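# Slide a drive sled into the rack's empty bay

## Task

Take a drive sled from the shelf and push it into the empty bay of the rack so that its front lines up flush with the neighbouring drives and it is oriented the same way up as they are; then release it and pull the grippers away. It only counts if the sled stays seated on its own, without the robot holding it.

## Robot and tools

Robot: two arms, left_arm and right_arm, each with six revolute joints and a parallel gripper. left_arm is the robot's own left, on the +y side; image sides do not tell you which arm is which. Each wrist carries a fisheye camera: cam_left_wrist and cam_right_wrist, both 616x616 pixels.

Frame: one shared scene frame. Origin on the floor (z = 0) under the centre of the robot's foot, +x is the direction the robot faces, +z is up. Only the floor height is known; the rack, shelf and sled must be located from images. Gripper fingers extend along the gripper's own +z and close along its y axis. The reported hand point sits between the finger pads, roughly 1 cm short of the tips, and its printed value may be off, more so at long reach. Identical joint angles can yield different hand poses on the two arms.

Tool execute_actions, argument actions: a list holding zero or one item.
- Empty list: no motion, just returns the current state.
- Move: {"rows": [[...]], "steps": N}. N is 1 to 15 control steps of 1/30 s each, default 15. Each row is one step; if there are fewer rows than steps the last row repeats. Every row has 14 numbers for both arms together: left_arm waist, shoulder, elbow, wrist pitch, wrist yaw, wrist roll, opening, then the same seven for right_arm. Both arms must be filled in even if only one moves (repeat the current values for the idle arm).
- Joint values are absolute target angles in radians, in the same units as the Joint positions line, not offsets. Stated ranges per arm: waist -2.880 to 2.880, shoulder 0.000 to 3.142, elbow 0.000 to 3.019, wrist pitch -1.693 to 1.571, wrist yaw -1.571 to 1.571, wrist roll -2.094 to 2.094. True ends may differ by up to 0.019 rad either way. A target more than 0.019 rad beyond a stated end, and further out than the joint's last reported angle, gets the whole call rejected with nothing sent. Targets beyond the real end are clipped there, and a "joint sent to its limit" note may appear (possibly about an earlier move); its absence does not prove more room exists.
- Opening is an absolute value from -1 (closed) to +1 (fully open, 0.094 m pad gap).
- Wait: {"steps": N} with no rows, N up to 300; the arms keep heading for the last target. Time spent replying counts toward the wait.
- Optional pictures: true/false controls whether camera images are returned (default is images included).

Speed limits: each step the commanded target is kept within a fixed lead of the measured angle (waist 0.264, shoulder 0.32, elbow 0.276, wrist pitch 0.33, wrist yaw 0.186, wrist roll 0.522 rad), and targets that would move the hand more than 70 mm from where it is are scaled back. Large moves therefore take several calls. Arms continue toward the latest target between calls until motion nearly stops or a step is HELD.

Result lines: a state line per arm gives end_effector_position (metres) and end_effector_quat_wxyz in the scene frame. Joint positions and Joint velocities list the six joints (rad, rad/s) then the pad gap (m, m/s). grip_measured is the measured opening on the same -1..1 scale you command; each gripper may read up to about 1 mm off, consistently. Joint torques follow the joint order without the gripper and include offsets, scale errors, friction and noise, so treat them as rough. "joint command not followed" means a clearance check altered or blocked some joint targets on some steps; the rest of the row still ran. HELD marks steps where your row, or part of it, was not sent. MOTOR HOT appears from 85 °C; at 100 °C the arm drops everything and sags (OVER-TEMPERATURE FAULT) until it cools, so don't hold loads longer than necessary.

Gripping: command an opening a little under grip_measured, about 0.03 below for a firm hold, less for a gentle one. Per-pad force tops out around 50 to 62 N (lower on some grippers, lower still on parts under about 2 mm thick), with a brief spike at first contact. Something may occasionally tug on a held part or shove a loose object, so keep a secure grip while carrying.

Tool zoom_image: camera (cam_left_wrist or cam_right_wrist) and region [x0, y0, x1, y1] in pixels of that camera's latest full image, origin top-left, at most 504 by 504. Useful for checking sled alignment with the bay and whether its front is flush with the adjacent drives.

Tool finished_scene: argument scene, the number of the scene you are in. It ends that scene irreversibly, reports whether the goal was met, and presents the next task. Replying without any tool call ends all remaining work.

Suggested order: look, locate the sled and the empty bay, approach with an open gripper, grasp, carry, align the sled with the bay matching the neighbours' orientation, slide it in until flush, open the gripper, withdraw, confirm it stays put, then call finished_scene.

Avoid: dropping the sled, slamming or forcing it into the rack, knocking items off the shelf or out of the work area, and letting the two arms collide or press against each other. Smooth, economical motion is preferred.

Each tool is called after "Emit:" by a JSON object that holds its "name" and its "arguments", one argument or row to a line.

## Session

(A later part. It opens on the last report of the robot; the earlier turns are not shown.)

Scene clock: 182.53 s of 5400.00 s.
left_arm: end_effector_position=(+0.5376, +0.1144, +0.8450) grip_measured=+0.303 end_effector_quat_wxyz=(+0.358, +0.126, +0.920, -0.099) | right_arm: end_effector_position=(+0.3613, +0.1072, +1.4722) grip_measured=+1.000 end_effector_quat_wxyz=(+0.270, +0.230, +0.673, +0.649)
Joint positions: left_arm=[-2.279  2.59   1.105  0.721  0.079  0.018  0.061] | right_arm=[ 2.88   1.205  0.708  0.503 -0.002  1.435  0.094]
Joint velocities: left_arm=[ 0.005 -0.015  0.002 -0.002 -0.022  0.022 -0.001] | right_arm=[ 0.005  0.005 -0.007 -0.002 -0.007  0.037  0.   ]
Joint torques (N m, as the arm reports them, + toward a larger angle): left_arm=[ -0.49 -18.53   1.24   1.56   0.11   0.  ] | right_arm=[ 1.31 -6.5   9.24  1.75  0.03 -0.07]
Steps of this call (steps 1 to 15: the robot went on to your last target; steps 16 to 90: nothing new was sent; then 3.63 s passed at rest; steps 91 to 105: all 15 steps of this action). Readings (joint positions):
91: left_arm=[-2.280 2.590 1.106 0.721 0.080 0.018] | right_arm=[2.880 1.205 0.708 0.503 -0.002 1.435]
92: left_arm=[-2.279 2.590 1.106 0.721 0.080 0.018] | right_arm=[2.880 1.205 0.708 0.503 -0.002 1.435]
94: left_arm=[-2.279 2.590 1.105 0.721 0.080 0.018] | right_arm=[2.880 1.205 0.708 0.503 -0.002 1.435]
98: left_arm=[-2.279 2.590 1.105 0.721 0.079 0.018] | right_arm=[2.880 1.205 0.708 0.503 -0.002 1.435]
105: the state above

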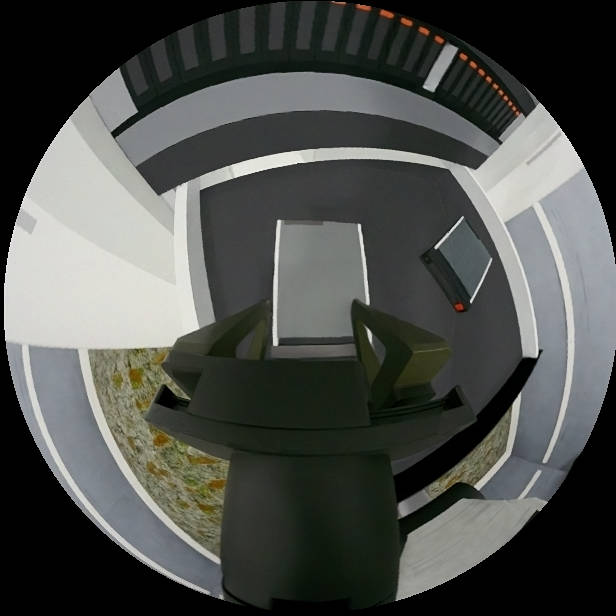

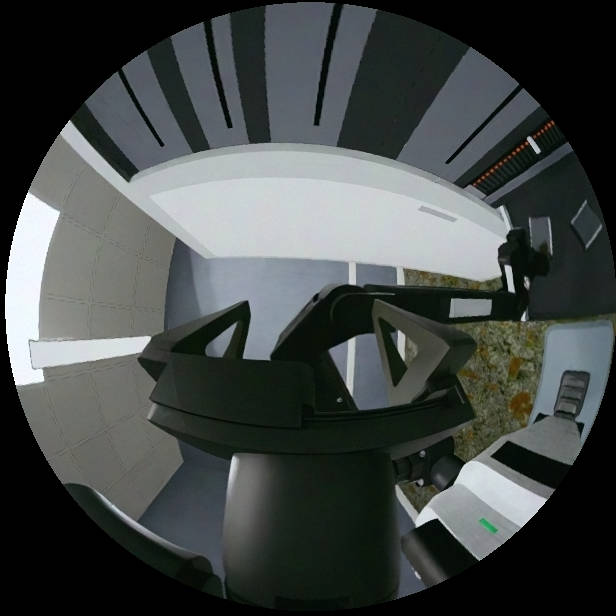

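Emit:
{"name": "execute_actions", "arguments": {
  "actions": [
    {"rows":[[-2.275,2.5,1.1,0.6,0.08,0.02,1,2.88,1.2,0.7,0.5,0,1.435,1],[-2.275,2.5,1.1,0.6,0.08,0.02,1,2.88,1.2,0.7,0.5,0,1.435,1],[-2.275,2.45,1.15,0.4,0.08,0.02,1,2.88,1.2,0.7,0.5,0,1.435,1],[-2.275,2.45,1.15,0.4,0.08,0.02,1,2.88,1.2,0.7,0.5,0,1.435,1],[-2.275,2.42,1.2,0.2,0.08,0.02,1,2.88,1.2,0.7,0.5,0,1.435,1],[-2.275,2.42,1.2,0.2,0.08,0.02,1,2.88,1.2,0.7,0.5,0,1.435,1],[-2.275,2.42,1.276,-0.14,0.04,0.02,1,2.88,1.2,0.7,0.5,0,1.435,1]],"steps":15}
  ],
  "pictures": false
}}

Emit:
{"name": "execute_actions", "arguments": {
  "actions": [
    {"rows":[[-2.275,2.43,1.276,-0.14,0.04,0.02,1,2.88,1.2,0.7,0.5,0,1.435,1]],"steps":12}
  ]
}}

Scene clock: 197.90 s of 5400.00 s.
left_arm: end_effector_position=(+0.5411, +0.1215, +0.8800) grip_measured=+1.000 end_effector_quat_wxyz=(+0.129, +0.129, +0.981, -0.059) | right_arm: end_effector_position=(+0.3613, +0.1072, +1.4722) grip_measured=+1.000 end_effector_quat_wxyz=(+0.270, +0.230, +0.673, +0.649)
Joint positions: left_arm=[-2.279  2.406  1.276 -0.116  0.043  0.019  0.094] | right_arm=[ 2.88   1.205  0.708  0.503 -0.002  1.435  0.094]
Joint velocities: left_arm=[-0.005  0.015 -0.007 -0.134 -0.022 -0.051  0.   ] | right_arm=[-0.005 -0.015 -0.007  0.002  0.007 -0.051  0.   ]
Joint torques (N m, as the arm reports them, + toward a larger angle): left_arm=[ -0.18 -18.43   3.38   0.56  -0.12  -0.02] | right_arm=[ 1.13 -6.59  9.3   1.74  0.03 -0.08]
Steps of this call (steps 1 to 15: the robot went on to your last target; steps 16 to 90: nothing new was sent; then 11.87 s passed at rest; steps 91 to 105: all 15 steps of this action). Readings (joint positions):
91: left_arm=[-2.279 2.584 1.105 0.696 0.079 0.018] | right_arm=[2.880 1.205 0.708 0.503 -0.002 1.435]
92: left_arm=[-2.279 2.574 1.103 0.662 0.079 0.018] | right_arm=[2.880 1.205 0.708 0.503 -0.002 1.435]
94: left_arm=[-2.280 2.534 1.108 0.520 0.081 0.019] | right_arm=[2.880 1.205 0.708 0.503 -0.002 1.435]
98: left_arm=[-2.280 2.454 1.196 0.125 0.051 0.019] | right_arm=[2.880 1.205 0.708 0.503 -0.002 1.435]
105: the state above

Scene clock: 198.30 s of 5400.00 s.
left_arm: end_effector_position=(+0.5296, +0.1238, +0.8679) grip_measured=+1.000 end_effector_quat_wxyz=(+0.112, +0.129, +0.984, -0.057) | right_arm: end_effector_position=(+0.3613, +0.1072, +1.4722) grip_measured=+1.000 end_effector_quat_wxyz=(+0.270, +0.230, +0.673, +0.649)
Joint positions: left_arm=[-2.279  2.427  1.276 -0.129  0.043  0.019  0.094] | right_arm=[ 2.88   1.205  0.708  0.503 -0.002  1.435  0.094]
Joint velocities: left_arm=[ 0.015 -0.015 -0.007  0.002 -0.051  0.022  0.   ] | right_arm=[-0.015 -0.005  0.002  0.022  0.081  0.022  0.   ]
Joint torques (N m, as the arm reports them, + toward a larger angle): left_arm=[ -0.7  -18.95   3.2    0.54  -0.11  -0.02] | right_arm=[ 1.28 -6.56  9.33  1.72  0.04 -0.08]
Steps of this call (steps 1 to 12: all 12 steps of this action). Readings (joint positions):
1: left_arm=[-2.279 2.408 1.276 -0.121 0.043 0.019] | right_arm=[2.880 1.205 0.708 0.503 -0.002 1.435]
2: left_arm=[-2.279 2.410 1.276 -0.124 0.043 0.019] | right_arm=[2.880 1.205 0.708 0.503 -0.002 1.435]
4: left_arm=[-2.279 2.416 1.276 -0.127 0.043 0.019] | right_arm=[2.880 1.205 0.708 0.503 -0.002 1.435]
8: left_arm=[-2.279 2.426 1.276 -0.129 0.043 0.019] | right_arm=[2.880 1.205 0.708 0.503 -0.002 1.435]
12: the state above

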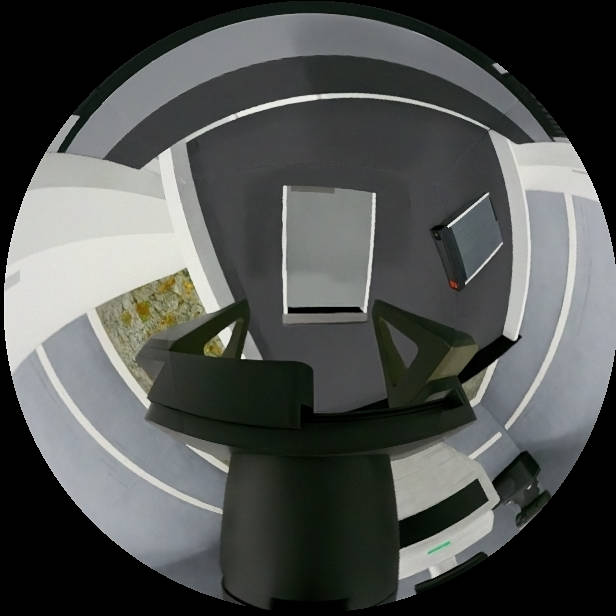

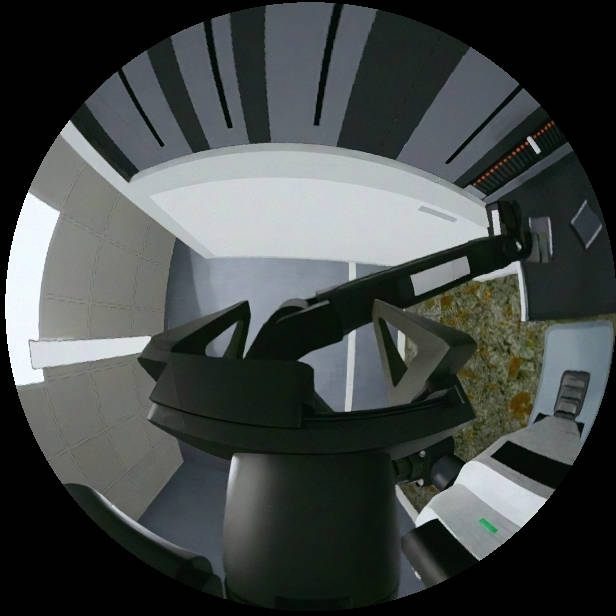

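Emit:
{"name": "execute_actions", "arguments": {
  "actions": [
    {"rows":[[-2.295,2.46,1.29,-0.125,0.06,0.02,1,2.88,1.2,0.7,0.5,0,1.435,1],[-2.295,2.46,1.29,-0.125,0.06,0.02,1,2.88,1.2,0.7,0.5,0,1.435,1],[-2.295,2.46,1.29,-0.125,0.06,0.02,1,2.88,1.2,0.7,0.5,0,1.435,1],[-2.295,2.46,1.29,-0.125,0.06,0.02,1,2.88,1.2,0.7,0.5,0,1.435,1],[-2.295,2.5,1.31,-0.1,0.06,0.02,1,2.88,1.2,0.7,0.5,0,1.435,1]],"steps":15}
  ]
}}

Scene clock: 209.13 s of 5400.00 s.
left_arm: end_effector_position=(+0.5128, +0.1176, +0.8378) grip_measured=+1.000 end_effector_quat_wxyz=(+0.095, +0.137, +0.984, -0.063) | right_arm: end_effector_position=(+0.3613, +0.1072, +1.4722) grip_measured=+1.000 end_effector_quat_wxyz=(+0.270, +0.230, +0.673, +0.649)
Joint positions: left_arm=[-2.29   2.492  1.292 -0.113  0.057  0.023  0.094] | right_arm=[ 2.88   1.205  0.708  0.503 -0.002  1.435  0.094]
Joint velocities: left_arm=[-0.015  0.015 -0.007 -0.007  0.007  0.007  0.   ] | right_arm=[-0.005 -0.005 -0.007 -0.007 -0.022  0.007  0.   ]
Joint torques (N m, as the arm reports them, + toward a larger angle): left_arm=[ -2.06 -18.42   4.05   1.63   0.18  -0.06] | right_arm=[ 1.26 -6.41  9.28  1.8   0.02 -0.07]
Steps of this call (steps 1 to 15: the robot went on to your last target; steps 16 to 90: nothing new was sent; then 7.33 s passed at rest; steps 91 to 105: all 15 steps of this action). Readings (joint positions):
91: left_arm=[-2.279 2.429 1.276 -0.129 0.050 0.019] | right_arm=[2.880 1.205 0.708 0.503 -0.002 1.435]
92: left_arm=[-2.279 2.430 1.276 -0.129 0.054 0.019] | right_arm=[2.880 1.205 0.708 0.503 -0.002 1.435]
94: left_arm=[-2.281 2.437 1.276 -0.129 0.056 0.019] | right_arm=[2.880 1.205 0.708 0.503 -0.002 1.435]
98: left_arm=[-2.285 2.476 1.288 -0.116 0.057 0.019] | right_arm=[2.880 1.205 0.708 0.503 -0.002 1.435]
105: the state above

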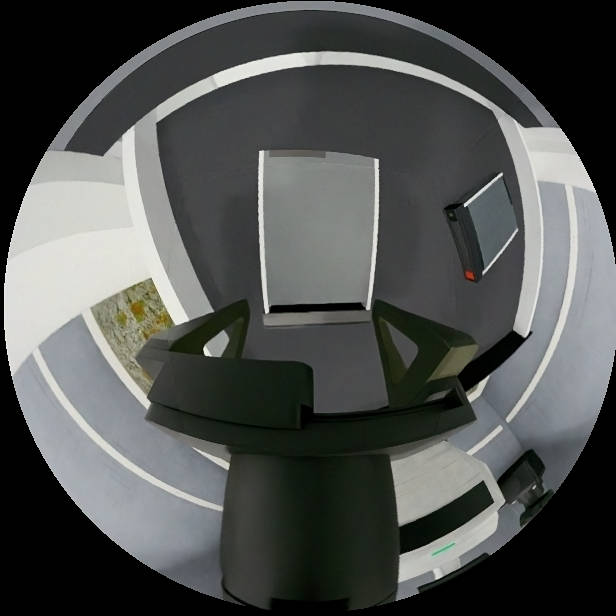

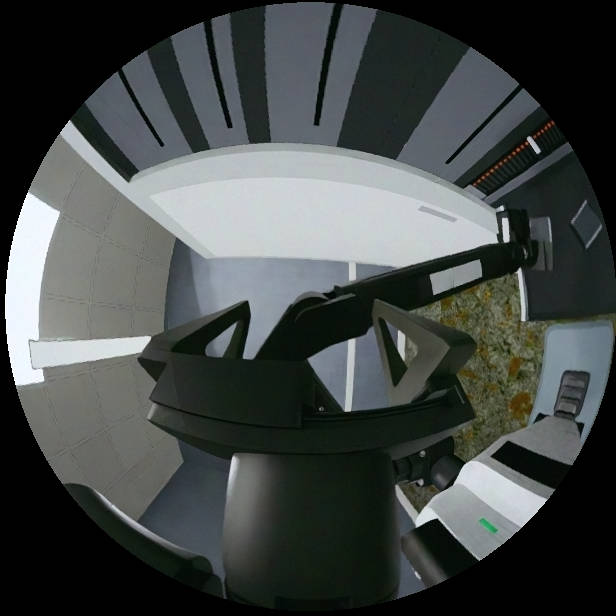

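Emit:
{"name": "execute_actions", "arguments": {
  "actions": [
    {"rows":[[-2.312,2.49,1.31,-0.12,0.06,0.02,1,2.88,1.2,0.7,0.5,0,1.435,1],[-2.312,2.49,1.31,-0.12,0.06,0.02,1,2.88,1.2,0.7,0.5,0,1.435,1],[-2.312,2.49,1.31,-0.12,0.06,0.02,1,2.88,1.2,0.7,0.5,0,1.435,1],[-2.312,2.49,1.31,-0.12,0.06,0.02,1,2.88,1.2,0.7,0.5,0,1.435,1],[-2.312,2.51,1.36,-0.15,0.06,0.02,1,2.88,1.2,0.7,0.5,0,1.435,1],[-2.312,2.51,1.36,-0.15,0.06,0.02,1,2.88,1.2,0.7,0.5,0,1.435,1],[-2.312,2.51,1.36,-0.15,0.06,0.02,1,2.88,1.2,0.7,0.5,0,1.435,1],[-2.312,2.53,1.405,-0.175,0.06,0.02,1,2.88,1.2,0.7,0.5,0,1.435,1]],"steps":15}
  ]
}}

Scene clock: 218.07 s of 5400.00 s.
left_arm: end_effector_position=(+0.5425, +0.1015, +0.8391) grip_measured=+1.000 end_effector_quat_wxyz=(+0.105, +0.144, +0.982, -0.065) | right_arm: end_effector_position=(+0.3613, +0.1072, +1.4722) grip_measured=+1.000 end_effector_quat_wxyz=(+0.270, +0.230, +0.673, +0.649)
Joint positions: left_arm=[-2.304  2.517  1.385 -0.16   0.057  0.023  0.094] | right_arm=[ 2.88   1.205  0.708  0.503 -0.002  1.435  0.094]
Joint velocities: left_arm=[ 0.005 -0.024  0.022 -0.002 -0.007 -0.007  0.   ] | right_arm=[-0.005 -0.005 -0.017 -0.017 -0.037 -0.037  0.   ]
Joint torques (N m, as the arm reports them, + toward a larger angle): left_arm=[ -1.39 -19.52   4.8    0.39   0.2   -0.06] | right_arm=[ 1.3  -6.42  9.29  1.72  0.04 -0.07]
Steps of this call (steps 1 to 15: the robot went on to your last target; steps 16 to 90: nothing new was sent; then 5.43 s passed at rest; steps 91 to 105: all 15 steps of this action). Readings (joint positions):
91: left_arm=[-2.290 2.493 1.292 -0.113 0.057 0.023] | right_arm=[2.880 1.205 0.708 0.503 -0.002 1.435]
92: left_arm=[-2.291 2.493 1.292 -0.113 0.057 0.023] | right_arm=[2.880 1.205 0.708 0.503 -0.002 1.435]
94: left_arm=[-2.295 2.493 1.292 -0.113 0.057 0.023] | right_arm=[2.880 1.205 0.708 0.503 -0.002 1.435]
98: left_arm=[-2.302 2.502 1.326 -0.144 0.057 0.023] | right_arm=[2.880 1.205 0.708 0.503 -0.002 1.435]
105: the state above

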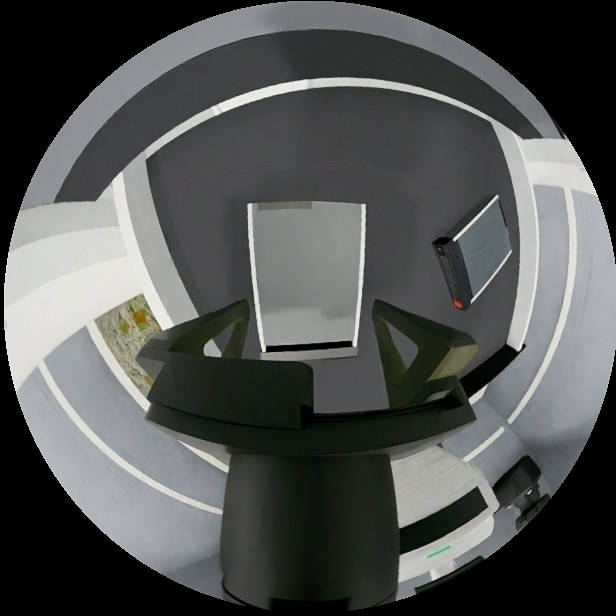

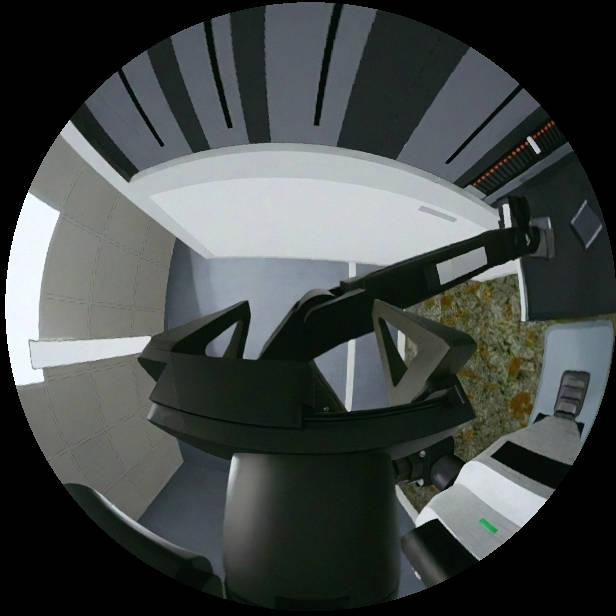

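Emit:
{"name": "execute_actions", "arguments": {
  "actions": [
    {"rows":[[-2.3,2.555,1.405,-0.15,0.06,0.02,1,2.88,1.2,0.7,0.5,0,1.435,1]],"steps":12}
  ],
  "pictures": false
}}

Emit:
{"name": "execute_actions", "arguments": {
  "actions": [
    {"rows":[[-2.3,2.555,1.405,-0.15,0.06,0.02,0.85,2.88,1.2,0.7,0.5,0,1.435,1],[-2.3,2.555,1.405,-0.15,0.06,0.02,0.75,2.88,1.2,0.7,0.5,0,1.435,1],[-2.3,2.555,1.405,-0.15,0.06,0.02,0.65,2.88,1.2,0.7,0.5,0,1.435,1],[-2.3,2.555,1.405,-0.15,0.06,0.02,0.55,2.88,1.2,0.7,0.5,0,1.435,1],[-2.3,2.555,1.405,-0.15,0.06,0.02,0.45,2.88,1.2,0.7,0.5,0,1.435,1]],"steps":15}
  ]
}}

Scene clock: 226.60 s of 5400.00 s.
left_arm: end_effector_position=(+0.5393, +0.1022, +0.8360) grip_measured=+1.000 end_effector_quat_wxyz=(+0.101, +0.144, +0.982, -0.065) | right_arm: end_effector_position=(+0.3613, +0.1072, +1.4722) grip_measured=+1.000 end_effector_quat_wxyz=(+0.270, +0.230, +0.673, +0.649)
Joint positions: left_arm=[-2.304  2.523  1.385 -0.164  0.057  0.023  0.094] | right_arm=[ 2.88   1.205  0.708  0.503 -0.002  1.435  0.094]
Joint velocities: left_arm=[-0.015 -0.015 -0.012  0.002 -0.066 -0.022  0.   ] | right_arm=[-0.005 -0.005 -0.002  0.017 -0.051 -0.022  0.   ]
Joint torques (N m, as the arm reports them, + toward a larger angle): left_arm=[ -0.99 -17.56   4.62   1.77   0.18  -0.07] | right_arm=[ 1.3  -6.67  9.28  1.73  0.03 -0.08]
Steps of this call (steps 1 to 15: the robot went on to your last target; steps 16 to 90: nothing new was sent; then 5.13 s passed at rest; steps 91 to 102: all 12 steps of this action). Readings (joint positions):
91: left_arm=[-2.304 2.523 1.385 -0.164 0.057 0.023] | right_arm=[2.880 1.205 0.708 0.503 -0.002 1.435]
92: left_arm=[-2.304 2.523 1.385 -0.164 0.057 0.023] | right_arm=[2.880 1.205 0.708 0.503 -0.002 1.435]
94: left_arm=[-2.304 2.523 1.385 -0.164 0.057 0.023] | right_arm=[2.880 1.205 0.708 0.503 -0.002 1.435]
98: left_arm=[-2.304 2.523 1.385 -0.164 0.057 0.023] | right_arm=[2.880 1.205 0.708 0.503 -0.002 1.435]
102: the state above

Scene clock: 227.10 s of 5400.00 s.
left_arm: end_effector_position=(+0.5393, +0.1029, +0.8350) grip_measured=+0.559 end_effector_quat_wxyz=(+0.101, +0.144, +0.982, -0.064) | right_arm: end_effector_position=(+0.3613, +0.1072, +1.4722) grip_measured=+1.000 end_effector_quat_wxyz=(+0.270, +0.230, +0.673, +0.649)
Joint positions: left_arm=[-2.303  2.525  1.385 -0.161  0.055  0.023  0.073] | right_arm=[ 2.88   1.205  0.708  0.503 -0.002  1.435  0.094]
Joint velocities: left_arm=[ 0.005 -0.005 -0.017 -0.012  0.007  0.022  0.   ] | right_arm=[-0.005 -0.015 -0.007 -0.012 -0.051 -0.007  0.   ]
Joint torques (N m, as the arm reports them, + toward a larger angle): left_arm=[ -0.87 -17.71   4.58   1.55   0.27  -0.06] | right_arm=[ 1.14 -6.74  9.29  1.75  0.02 -0.08]
Steps of this call (steps 1 to 15: all 15 steps of this action). Readings (joint positions):
1: left_arm=[-2.304 2.523 1.385 -0.163 0.056 0.023] | right_arm=[2.880 1.205 0.708 0.503 -0.002 1.435]
2: left_arm=[-2.304 2.524 1.385 -0.162 0.056 0.023] | right_arm=[2.880 1.205 0.708 0.503 -0.002 1.435]
4: left_arm=[-2.303 2.524 1.385 -0.162 0.055 0.023] | right_arm=[2.880 1.205 0.708 0.503 -0.002 1.435]
8: left_arm=[-2.303 2.525 1.385 -0.161 0.055 0.023] | right_arm=[2.880 1.205 0.708 0.503 -0.002 1.435]
15: the state above

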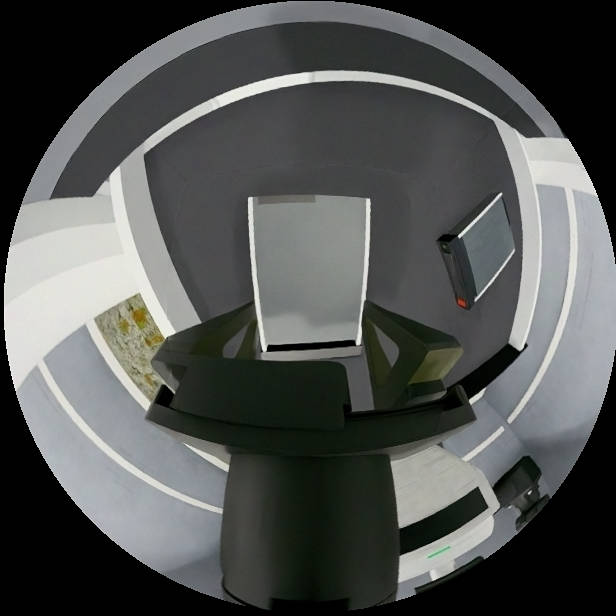

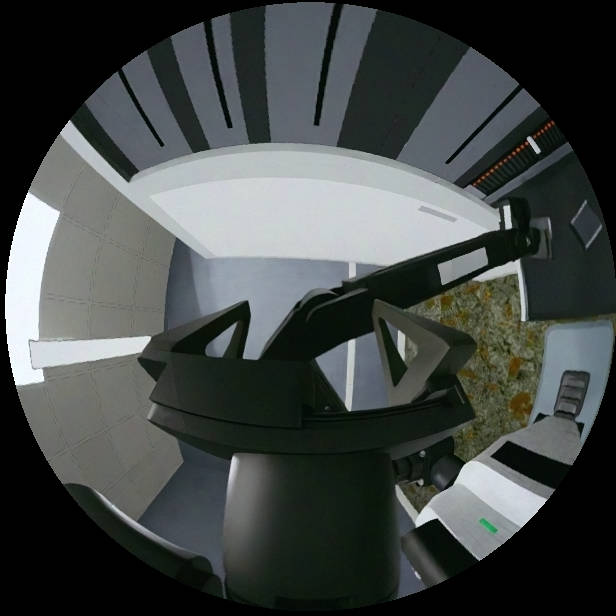

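Emit:
{"name": "execute_actions", "arguments": {
  "actions": [
    {"rows":[[-2.3,2.5,1.4,-0.15,0.06,0.02,0.51,2.88,1.2,0.7,0.5,0,1.435,1],[-2.3,2.47,1.4,-0.15,0.06,0.02,0.51,2.88,1.2,0.7,0.5,0,1.435,1],[-2.3,2.43,1.38,-0.15,0.06,0.02,0.51,2.88,1.2,0.7,0.5,0,1.435,1],[-2.3,2.39,1.35,-0.15,0.06,0.02,0.51,2.88,1.2,0.7,0.5,0,1.435,1],[-2.3,2.35,1.3,-0.15,0.06,0.02,0.51,2.88,1.2,0.7,0.5,0,1.435,1],[-2.3,2.3,1.25,-0.15,0.06,0.02,0.51,2.88,1.2,0.7,0.5,0,1.435,1],[-2.3,2.25,1.2,-0.15,0.06,0.02,0.51,2.88,1.2,0.7,0.5,0,1.435,1],[-2.3,2.2,1.1,-0.15,0.06,0.02,0.51,2.88,1.2,0.7,0.5,0,1.435,1]],"steps":15}
  ],
  "pictures": false
}}

Emit:
{"name": "execute_actions", "arguments": {
  "actions": [
    {"rows":[[-2.28,2.25,1.1,0.1,0.3,-0.3,0.51,2.7,1.3,0.7,0.5,0,1.435,1],[-2.28,2.25,1.1,0.1,0.3,-0.3,0.51,2.7,1.3,0.7,0.5,0,1.435,1],[-2.28,2.25,1.1,0.1,0.3,-0.3,0.51,2.7,1.3,0.7,0.5,0,1.435,1],[-2.25,2.3,1.1,0.4,0.6,-0.7,0.51,2.6,1.3,0.7,0.5,0,1.435,1],[-2.25,2.3,1.1,0.4,0.6,-0.7,0.51,2.6,1.3,0.7,0.5,0,1.435,1],[-2.25,2.3,1.1,0.4,0.6,-0.7,0.51,2.6,1.3,0.7,0.5,0,1.435,1],[-2.25,2.35,1.1,0.8,0.9,-1.1,0.51,2.6,1.3,0.7,0.5,0,1.435,1]],"steps":15}
  ],
  "pictures": false
}}

Emit:
{"name": "execute_actions", "arguments": {
  "actions": [
    {"rows":[[-2.2,2.4,1.1,1.05,1.0,-1.35,0.51,2.5,1.3,0.7,0.5,0,1.435,1],[-2.2,2.4,1.1,1.05,1.0,-1.35,0.51,2.5,1.3,0.7,0.5,0,1.435,1],[-2.2,2.4,1.1,1.05,1.0,-1.35,0.51,2.5,1.3,0.7,0.5,0,1.435,1],[-2.2,2.4,1.1,1.05,1.0,-1.35,0.51,2.5,1.3,0.7,0.5,0,1.435,1],[-2.2,2.45,1.1,1.35,1.07,-1.57,0.51,2.5,1.3,0.7,0.5,0,1.435,1]],"steps":15}
  ]
}}

Scene clock: 260.63 s of 5400.00 s.
left_arm: end_effector_position=(+0.5037, +0.1185, +0.9581) grip_measured=+0.559 end_effector_quat_wxyz=(+0.129, +0.143, +0.979, -0.068) | right_arm: end_effector_position=(+0.3613, +0.1072, +1.4722) grip_measured=+1.000 end_effector_quat_wxyz=(+0.270, +0.230, +0.673, +0.649)
Joint positions: left_arm=[-2.303  2.179  1.092 -0.157  0.057  0.023  0.073] | right_arm=[ 2.88   1.205  0.708  0.503 -0.002  1.435  0.094]
Joint velocities: left_arm=[-0.005 -0.093  0.09   0.007 -0.037 -0.022  0.   ] | right_arm=[-0.005 -0.005 -0.012 -0.012  0.007  0.007  0.   ]
Joint torques (N m, as the arm reports them, + toward a larger angle): left_arm=[ -0.5  -15.65   3.83   1.43   0.21  -0.06] | right_arm=[ 1.23 -6.6   9.32  1.71  0.03 -0.08]
Steps of this call (steps 1 to 15: the robot went on to your last target; steps 16 to 90: nothing new was sent; then 30.03 s passed at rest; steps 91 to 105: all 15 steps of this action). Readings (joint positions):
91: left_arm=[-2.303 2.524 1.385 -0.161 0.055 0.023] | right_arm=[2.880 1.205 0.708 0.503 -0.002 1.435]
92: left_arm=[-2.303 2.522 1.385 -0.161 0.055 0.023] | right_arm=[2.880 1.205 0.708 0.503 -0.002 1.435]
94: left_arm=[-2.303 2.508 1.375 -0.161 0.056 0.023] | right_arm=[2.880 1.205 0.708 0.503 -0.002 1.435]
98: left_arm=[-2.303 2.383 1.242 -0.159 0.056 0.023] | right_arm=[2.880 1.205 0.708 0.503 -0.002 1.435]
105: the state above

Scene clock: 261.13 s of 5400.00 s.
left_arm: end_effector_position=(+0.5442, +0.0128, +1.0156) grip_measured=+0.561 end_effector_quat_wxyz=(+0.135, -0.110, +0.800, -0.574) | right_arm: end_effector_position=(+0.4723, -0.0016, +1.4095) grip_measured=+1.000 end_effector_quat_wxyz=(+0.342, +0.341, +0.670, +0.564)
Joint positions: left_arm=[-2.253  2.375  1.093  0.765  0.894 -0.982  0.073] | right_arm=[2.587 1.305 0.708 0.503 0.003 1.435 0.094]
Joint velocities: left_arm=[-0.015 -0.024  0.002  0.208  0.022 -0.784 -0.   ] | right_arm=[ 0.171 -0.024 -0.002  0.007 -0.007  0.007  0.   ]
Joint torques (N m, as the arm reports them, + toward a larger angle): left_arm=[ -0.68 -21.05   3.44   2.78   0.53  -0.07] | right_arm=[ 1.16 -8.39  8.57  1.6  -0.15 -0.08]
Steps of this call (steps 1 to 15: all 15 steps of this action). Readings (joint positions):
1: left_arm=[-2.298 2.181 1.090 -0.105 0.149 -0.029] | right_arm=[2.870 1.209 0.708 0.503 -0.007 1.435]
2: left_arm=[-2.295 2.193 1.089 -0.034 0.237 -0.081] | right_arm=[2.848 1.216 0.708 0.503 -0.007 1.435]
4: left_arm=[-2.288 2.224 1.093 0.102 0.371 -0.213] | right_arm=[2.776 1.243 0.708 0.503 -0.007 1.435]
8: left_arm=[-2.261 2.319 1.093 0.475 0.747 -0.579] | right_arm=[2.607 1.295 0.708 0.503 0.001 1.435]
15: the state above

Scene clock: 261.63 s of 5400.00 s.
left_arm: end_effector_position=(+0.5443, +0.0332, +1.0645) grip_measured=+0.561 end_effector_quat_wxyz=(-0.097, +0.143, -0.697, +0.696) | right_arm: end_effector_position=(+0.4970, -0.0467, +1.4067) grip_measured=+1.000 end_effector_quat_wxyz=(+0.367, +0.371, +0.656, +0.545)
Joint positions: left_arm=[-2.196  2.455  1.092  1.321  1.067 -1.527  0.073] | right_arm=[ 2.492  1.304  0.708  0.503 -0.     1.435  0.094]
Joint velocities: left_arm=[-0.015 -0.005 -0.007  0.007  0.051 -0.256 -0.   ] | right_arm=[-0.005  0.005  0.012  0.002 -0.007  0.037  0.   ]
Joint torques (N m, as the arm reports them, + toward a larger angle): left_arm=[ -1.99 -18.73   2.9    3.12   0.18  -0.05] | right_arm=[ 1.66 -7.61  8.6   1.75 -0.07 -0.06]
Steps of this call (steps 1 to 15: all 15 steps of this action). Readings (joint positions):
1: left_arm=[-2.248 2.379 1.093 0.823 0.945 -1.048] | right_arm=[2.585 1.304 0.708 0.503 -0.002 1.435]
2: left_arm=[-2.244 2.388 1.092 0.903 0.980 -1.105] | right_arm=[2.574 1.304 0.708 0.503 -0.003 1.435]
4: left_arm=[-2.230 2.395 1.092 0.985 0.994 -1.189] | right_arm=[2.538 1.304 0.708 0.503 -0.003 1.435]
8: left_arm=[-2.201 2.433 1.092 1.272 1.064 -1.404] | right_arm=[2.492 1.304 0.708 0.503 -0.000 1.435]
15: the state above

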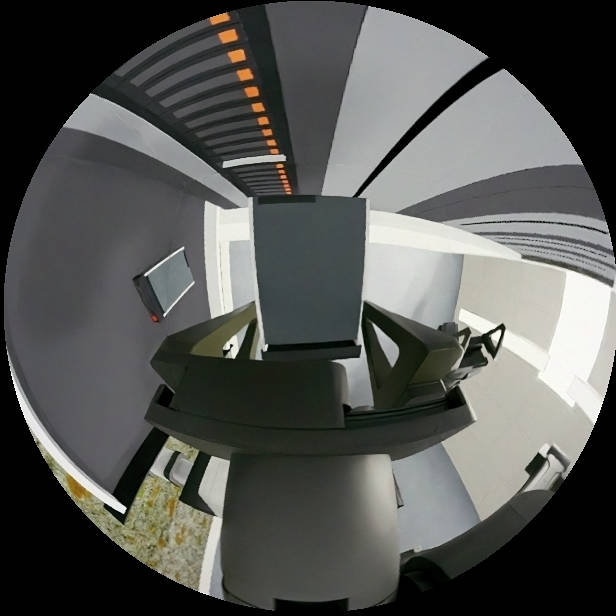

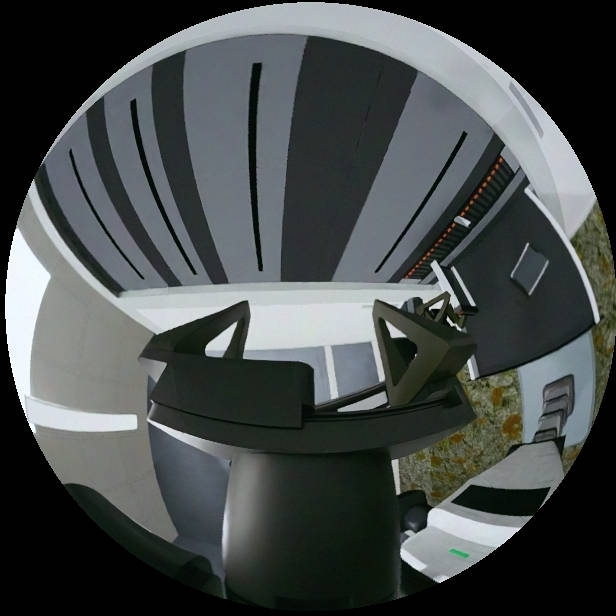

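Emit:
{"name": "execute_actions", "arguments": {
  "actions": [
    {"rows":[[-2.23,2.5,1.14,1.36,1.07,-1.57,0.51,2.5,1.3,0.7,0.5,0,1.435,1],[-2.23,2.5,1.14,1.36,1.07,-1.57,0.51,2.5,1.3,0.7,0.5,0,1.435,1],[-2.23,2.5,1.14,1.36,1.07,-1.57,0.51,2.5,1.3,0.7,0.5,0,1.435,1],[-2.27,2.57,1.2,1.38,1.08,-1.57,0.51,2.5,1.3,0.7,0.5,0,1.435,1],[-2.27,2.57,1.2,1.38,1.08,-1.57,0.51,2.5,1.3,0.7,0.5,0,1.435,1],[-2.27,2.57,1.2,1.38,1.08,-1.57,0.51,2.5,1.3,0.7,0.5,0,1.435,1],[-2.31,2.645,1.26,1.405,1.085,-1.57,0.51,2.5,1.3,0.7,0.5,0,1.435,1]],"steps":15}
  ]
}}

Scene clock: 284.83 s of 5400.00 s.
left_arm: end_effector_position=(+0.5064, -0.0439, +0.9834) grip_measured=+0.561 end_effector_quat_wxyz=(-0.029, +0.106, -0.702, +0.704) | right_arm: end_effector_position=(+0.4970, -0.0467, +1.4067) grip_measured=+1.000 end_effector_quat_wxyz=(+0.367, +0.371, +0.656, +0.545)
Joint positions: left_arm=[-2.328  2.679  1.249  1.375  1.085 -1.561  0.073] | right_arm=[ 2.492  1.304  0.708  0.503 -0.     1.435  0.094]
Joint velocities: left_arm=[-0.024  0.054  0.012 -0.012 -0.007 -0.051 -0.001] | right_arm=[-0.005 -0.005  0.002 -0.017 -0.051 -0.022  0.   ]
Joint torques (N m, as the arm reports them, + toward a larger angle): left_arm=[  0.52 -22.36   2.66   3.25   0.06  -0.03] | right_arm=[ 1.92 -7.92  8.62  1.76 -0.05 -0.07]
Steps of this call (steps 1 to 30: the robot went on to your last target; steps 31 to 90: nothing new was sent; then 19.70 s passed at rest; steps 91 to 105: all 15 steps of this action). Readings (joint positions):
91: left_arm=[-2.197 2.459 1.095 1.327 1.067 -1.559] | right_arm=[2.492 1.304 0.708 0.503 -0.000 1.435]
92: left_arm=[-2.200 2.465 1.102 1.332 1.067 -1.559] | right_arm=[2.492 1.304 0.708 0.503 -0.000 1.435]
94: left_arm=[-2.210 2.488 1.124 1.341 1.072 -1.559] | right_arm=[2.492 1.304 0.708 0.503 -0.000 1.435]
98: left_arm=[-2.257 2.581 1.214 1.370 1.079 -1.560] | right_arm=[2.492 1.304 0.708 0.503 -0.000 1.435]
105: the state above

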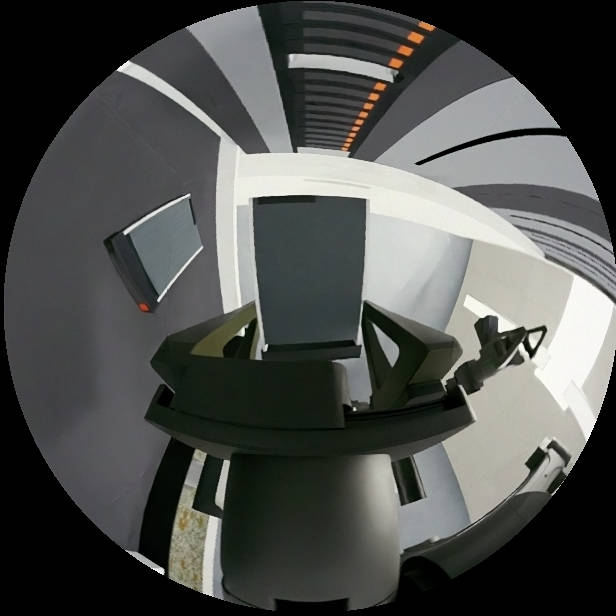

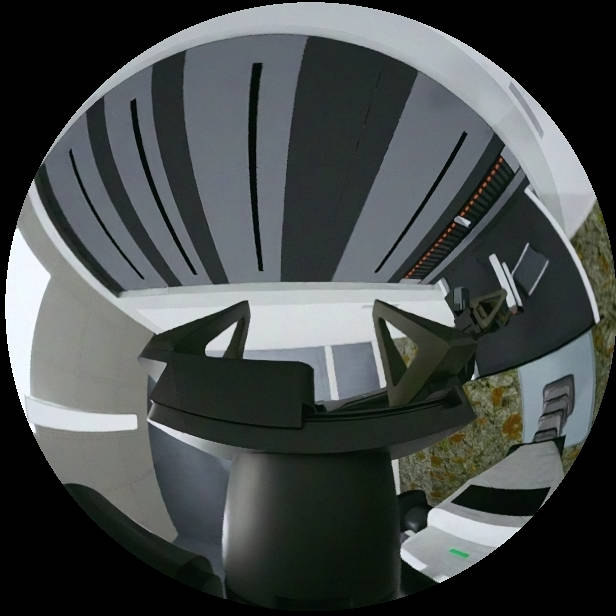

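Emit:
{"name": "execute_actions", "arguments": {
  "actions": [
    {"rows":[[-2.31,2.64,1.28,1.38,1.09,-1.57,0.51,2.5,1.3,0.7,0.2,0,1.435,1],[-2.31,2.64,1.28,1.38,1.09,-1.57,0.51,2.5,1.35,0.7,0.0,0,1.435,1],[-2.31,2.64,1.28,1.38,1.09,-1.57,0.51,2.5,1.4,0.7,-0.2,0,1.435,1],[-2.3,2.64,1.32,1.34,1.1,-1.57,0.51,2.5,1.45,0.7,-0.4,0,1.435,1],[-2.3,2.64,1.32,1.34,1.1,-1.57,0.51,2.5,1.5,0.7,-0.5,0,1.435,1],[-2.3,2.64,1.32,1.34,1.1,-1.57,0.51,2.5,1.5,0.7,-0.5,0,1.435,1],[-2.29,2.64,1.36,1.3,1.11,-1.57,0.51,2.5,1.5,0.7,-0.5,0,1.435,1],[-2.29,2.64,1.36,1.3,1.11,-1.57,0.51,2.5,1.5,0.7,-0.5,0,1.435,1],[-2.29,2.64,1.36,1.3,1.11,-1.57,0.51,2.5,1.5,0.7,-0.5,0,1.435,1],[-2.285,2.64,1.4,1.265,1.12,-1.57,0.51,2.5,1.5,0.7,-0.5,0,1.435,1]],"steps":15}
  ],
  "pictures": false
}}

Emit:
{"name": "execute_actions", "arguments": {
  "actions": [
    {"steps":15}
  ]
}}

Scene clock: 304.77 s of 5400.00 s.
left_arm: end_effector_position=(+0.5648, -0.0376, +1.0023) grip_measured=+0.561 end_effector_quat_wxyz=(-0.047, +0.095, -0.696, +0.710) | right_arm: end_effector_position=(+0.3369, -0.1075, +1.1303) grip_measured=+1.000 end_effector_quat_wxyz=(+0.039, +0.470, +0.876, +0.103)
Joint positions: left_arm=[-2.29   2.667  1.379  1.276  1.115 -1.561  0.073] | right_arm=[ 2.492  1.52   0.689 -0.484 -0.     1.435  0.094]
Joint velocities: left_arm=[ 0.034 -0.073  0.032 -0.007  0.037 -0.022 -0.001] | right_arm=[-0.005  0.005 -0.081 -0.359 -0.051  0.007  0.   ]
Joint torques (N m, as the arm reports them, + toward a larger angle): left_arm=[ -0.73 -22.14   4.1    1.48   0.24  -0.03] | right_arm=[ 1.86 -8.53  7.57  0.78  0.03  0.02]
Steps of this call (steps 1 to 30: the robot went on to your last target; steps 31 to 90: nothing new was sent; then 16.43 s passed at rest; steps 91 to 105: all 15 steps of this action). Readings (joint positions):
91: left_arm=[-2.316 2.675 1.249 1.379 1.086 -1.561] | right_arm=[2.492 1.301 0.711 0.439 -0.000 1.435]
92: left_arm=[-2.316 2.675 1.250 1.379 1.086 -1.561] | right_arm=[2.492 1.296 0.714 0.342 -0.000 1.435]
94: left_arm=[-2.316 2.675 1.257 1.373 1.093 -1.561] | right_arm=[2.492 1.311 0.713 0.195 -0.000 1.435]
98: left_arm=[-2.311 2.675 1.304 1.329 1.106 -1.561] | right_arm=[2.492 1.405 0.713 -0.058 -0.000 1.435]
105: the state above

Scene clock: 305.27 s of 5400.00 s.
left_arm: end_effector_position=(+0.5662, -0.0364, +1.0039) grip_measured=+0.561 end_effector_quat_wxyz=(-0.047, +0.095, -0.696, +0.710) | right_arm: end_effector_position=(+0.3363, -0.1080, +1.1350) grip_measured=+1.000 end_effector_quat_wxyz=(+0.040, +0.470, +0.875, +0.104)
Joint positions: left_arm=[-2.288  2.664  1.379  1.273  1.117 -1.561  0.073] | right_arm=[ 2.492  1.505  0.689 -0.495 -0.     1.435  0.094]
Joint velocities: left_arm=[-0.005 -0.015 -0.027 -0.002  0.022  0.022  0.001] | right_arm=[-0.015 -0.015 -0.002  0.007  0.081  0.007  0.   ]
Joint torques (N m, as the arm reports them, + toward a larger angle): left_arm=[ -0.77 -22.41   4.3    1.47   0.15  -0.03] | right_arm=[ 1.88 -8.52  7.27  0.25  0.03  0.02]
Steps of this call (steps 1 to 15: the robot went on to your last target). Readings (joint positions):
1: left_arm=[-2.289 2.665 1.379 1.275 1.115 -1.561] | right_arm=[2.492 1.520 0.689 -0.492 -0.000 1.435]
2: left_arm=[-2.288 2.664 1.379 1.275 1.116 -1.561] | right_arm=[2.492 1.519 0.689 -0.494 -0.000 1.435]
4: left_arm=[-2.288 2.664 1.379 1.275 1.116 -1.561] | right_arm=[2.492 1.512 0.689 -0.494 -0.000 1.435]
8: left_arm=[-2.288 2.664 1.379 1.273 1.117 -1.561] | right_arm=[2.492 1.505 0.689 -0.495 -0.000 1.435]
15: the state above

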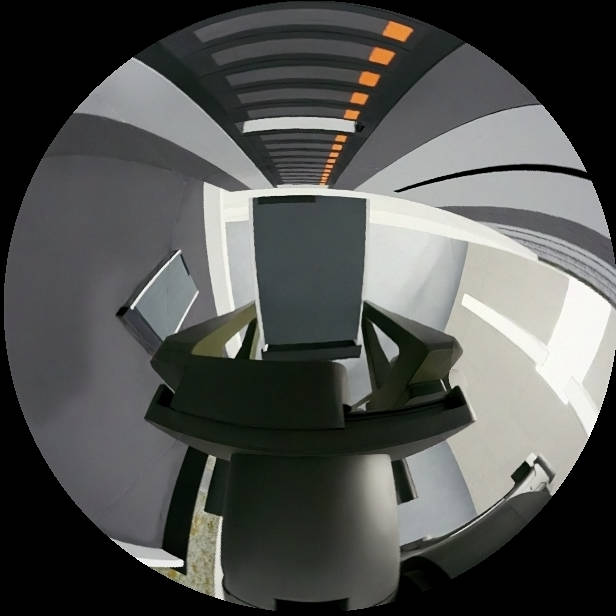

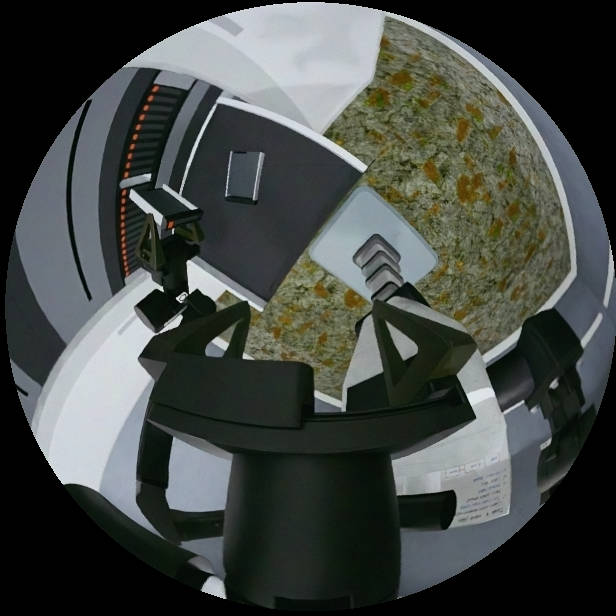

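Emit:
{"name": "zoom_image", "arguments": {
  "camera": "cam_right_wrist",
  "region": [100,150,230,260]
}}

Region (100, 150, 230, 260) of cam_right_wrist's 616x616 image, scaled by 3.877, with more detail than that image has; it fills the top 426 rows of this view, and the rest is white.

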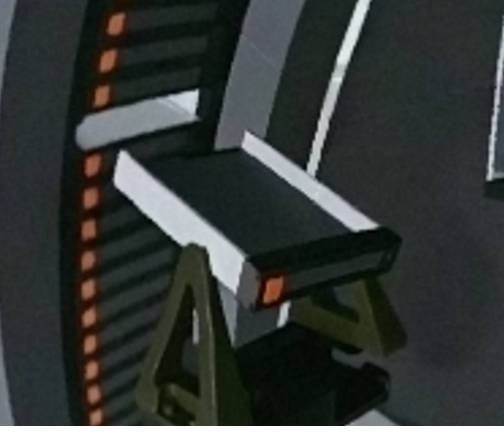

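Emit:
{"name": "execute_actions", "arguments": {
  "actions": [
    {"rows":[[-2.28,2.65,1.43,1.24,1.125,-1.57,0.51,2.5,1.5,0.7,-0.5,0,1.435,1],[-2.28,2.65,1.43,1.24,1.125,-1.57,0.51,2.5,1.5,0.7,-0.5,0,1.435,1],[-2.28,2.65,1.43,1.24,1.125,-1.57,0.51,2.5,1.5,0.7,-0.5,0,1.435,1],[-2.28,2.65,1.43,1.24,1.125,-1.57,0.51,2.5,1.5,0.7,-0.5,0,1.435,1],[-2.273,2.66,1.455,1.215,1.132,-1.57,0.51,2.5,1.5,0.7,-0.5,0,1.435,1]],"steps":15}
  ]
}}

Emit:
{"name": "zoom_image", "arguments": {
  "camera": "cam_right_wrist",
  "region": [100,150,230,260]
}}

Scene clock: 322.17 s of 5400.00 s.
left_arm: end_effector_position=(+0.5830, -0.0366, +1.0074) grip_measured=+0.561 end_effector_quat_wxyz=(-0.044, +0.094, -0.696, +0.710) | right_arm: end_effector_position=(+0.3363, -0.1080, +1.1350) grip_measured=+1.000 end_effector_quat_wxyz=(+0.040, +0.470, +0.875, +0.104)
Joint positions: left_arm=[-2.281  2.664  1.426  1.223  1.129 -1.561  0.073] | right_arm=[ 2.492  1.505  0.689 -0.495 -0.     1.435  0.094]
Joint velocities: left_arm=[-0.005  0.005 -0.007  0.007 -0.007 -0.051 -0.001] | right_arm=[-0.005 -0.005  0.002 -0.017 -0.022 -0.022  0.   ]
Joint torques (N m, as the arm reports them, + toward a larger angle): left_arm=[ -0.35 -21.46   5.13   1.48   0.17  -0.03] | right_arm=[ 1.75 -8.15  7.45  0.25  0.03  0.01]
Steps of this call (steps 1 to 15: the robot went on to your last target; steps 16 to 90: nothing new was sent; then 13.40 s passed at rest; steps 91 to 105: all 15 steps of this action). Readings (joint positions):
91: left_arm=[-2.288 2.664 1.381 1.268 1.120 -1.561] | right_arm=[2.492 1.505 0.689 -0.495 -0.000 1.435]
92: left_arm=[-2.288 2.664 1.385 1.260 1.121 -1.561] | right_arm=[2.492 1.505 0.689 -0.495 -0.000 1.435]
94: left_arm=[-2.288 2.664 1.392 1.251 1.122 -1.561] | right_arm=[2.492 1.505 0.689 -0.495 -0.000 1.435]
98: left_arm=[-2.285 2.664 1.418 1.227 1.128 -1.561] | right_arm=[2.492 1.505 0.689 -0.495 -0.000 1.435]
105: the state above

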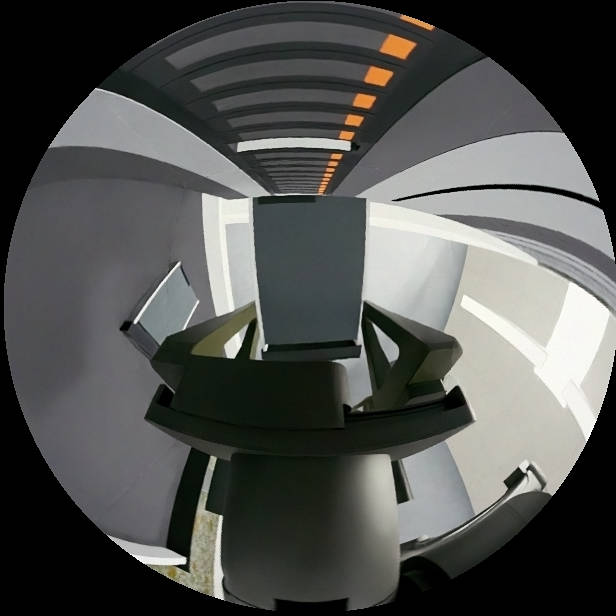

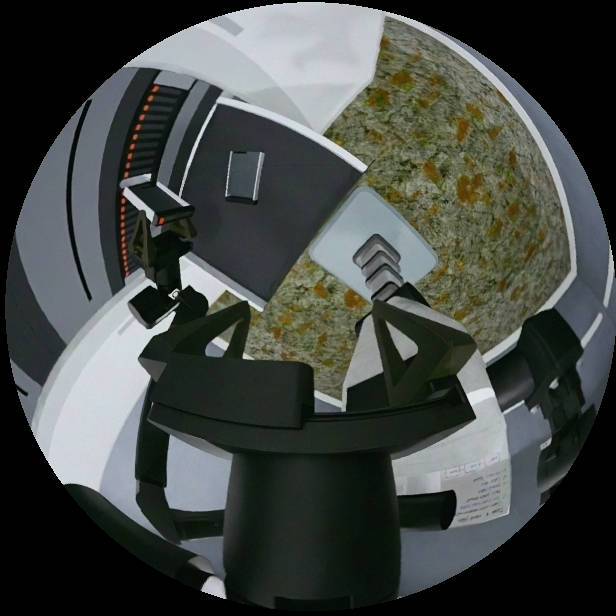

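Region (100, 150, 230, 260) of cam_right_wrist's 616x616 image, scaled by 3.877, with more detail than that image has; it fills the top 426 rows of this view, and the rest is white.

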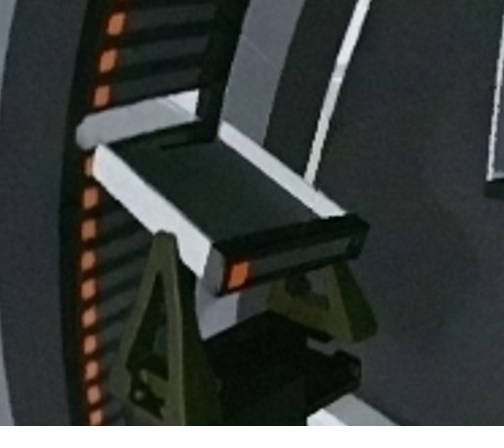

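Emit:
{"name": "execute_actions", "arguments": {
  "actions": [
    {"rows":[[-2.31,2.685,1.44,1.235,1.105,-1.57,0.51,2.5,1.5,0.7,-0.5,0,1.435,1]],"steps":15}
  ]
}}

Emit:
{"name": "zoom_image", "arguments": {
  "camera": "cam_right_wrist",
  "region": [100,150,230,260]
}}

Scene clock: 331.57 s of 5400.00 s.
left_arm: end_effector_position=(+0.5712, -0.0493, +0.9917) grip_measured=+0.561 end_effector_quat_wxyz=(-0.034, +0.102, -0.699, +0.707) | right_arm: end_effector_position=(+0.3363, -0.1080, +1.1350) grip_measured=+1.000 end_effector_quat_wxyz=(+0.040, +0.470, +0.875, +0.104)
Joint positions: left_arm=[-2.305  2.691  1.426  1.223  1.108 -1.561  0.073] | right_arm=[ 2.492  1.505  0.689 -0.495 -0.     1.435  0.094]
Joint velocities: left_arm=[-0.005 -0.015 -0.007 -0.002 -0.022 -0.022 -0.   ] | right_arm=[-0.024 -0.005 -0.017 -0.022  0.037  0.051  0.   ]
Joint torques (N m, as the arm reports them, + toward a larger angle): left_arm=[ -1.69 -21.14   3.9    2.4   -0.12  -0.02] | right_arm=[ 1.81 -8.34  7.44  0.23  0.03  0.02]
Steps of this call (steps 1 to 15: the robot went on to your last target; steps 16 to 90: nothing new was sent; then 5.90 s passed at rest; steps 91 to 105: all 15 steps of this action). Readings (joint positions):
91: left_arm=[-2.282 2.665 1.426 1.223 1.118 -1.561] | right_arm=[2.492 1.505 0.689 -0.495 -0.000 1.435]
92: left_arm=[-2.283 2.667 1.426 1.223 1.110 -1.561] | right_arm=[2.492 1.505 0.689 -0.495 -0.000 1.435]
94: left_arm=[-2.288 2.672 1.426 1.223 1.108 -1.561] | right_arm=[2.492 1.505 0.689 -0.495 -0.000 1.435]
98: left_arm=[-2.300 2.685 1.426 1.223 1.108 -1.561] | right_arm=[2.492 1.505 0.689 -0.495 -0.000 1.435]
105: the state above

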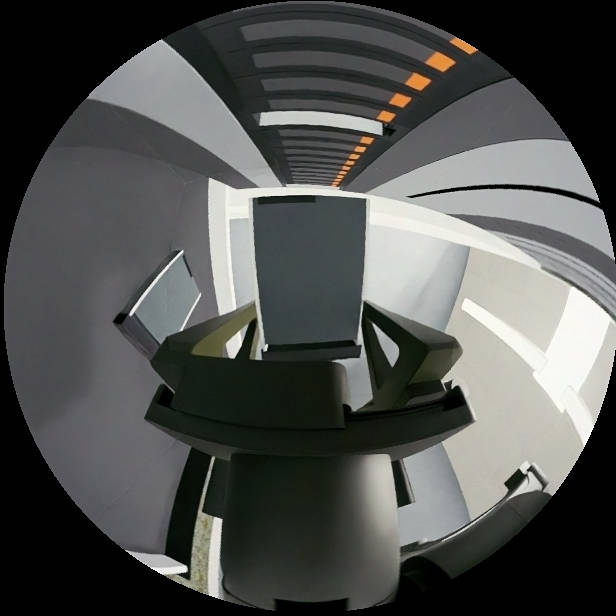

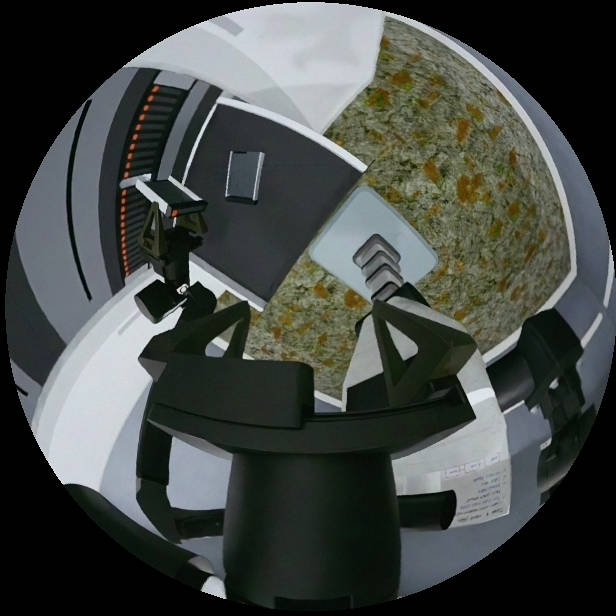

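Region (100, 150, 230, 260) of cam_right_wrist's 616x616 image, scaled by 3.877, with more detail than that image has; it fills the top 426 rows of this view, and the rest is white.

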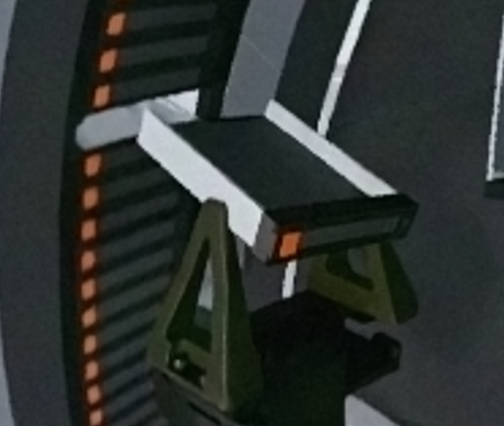

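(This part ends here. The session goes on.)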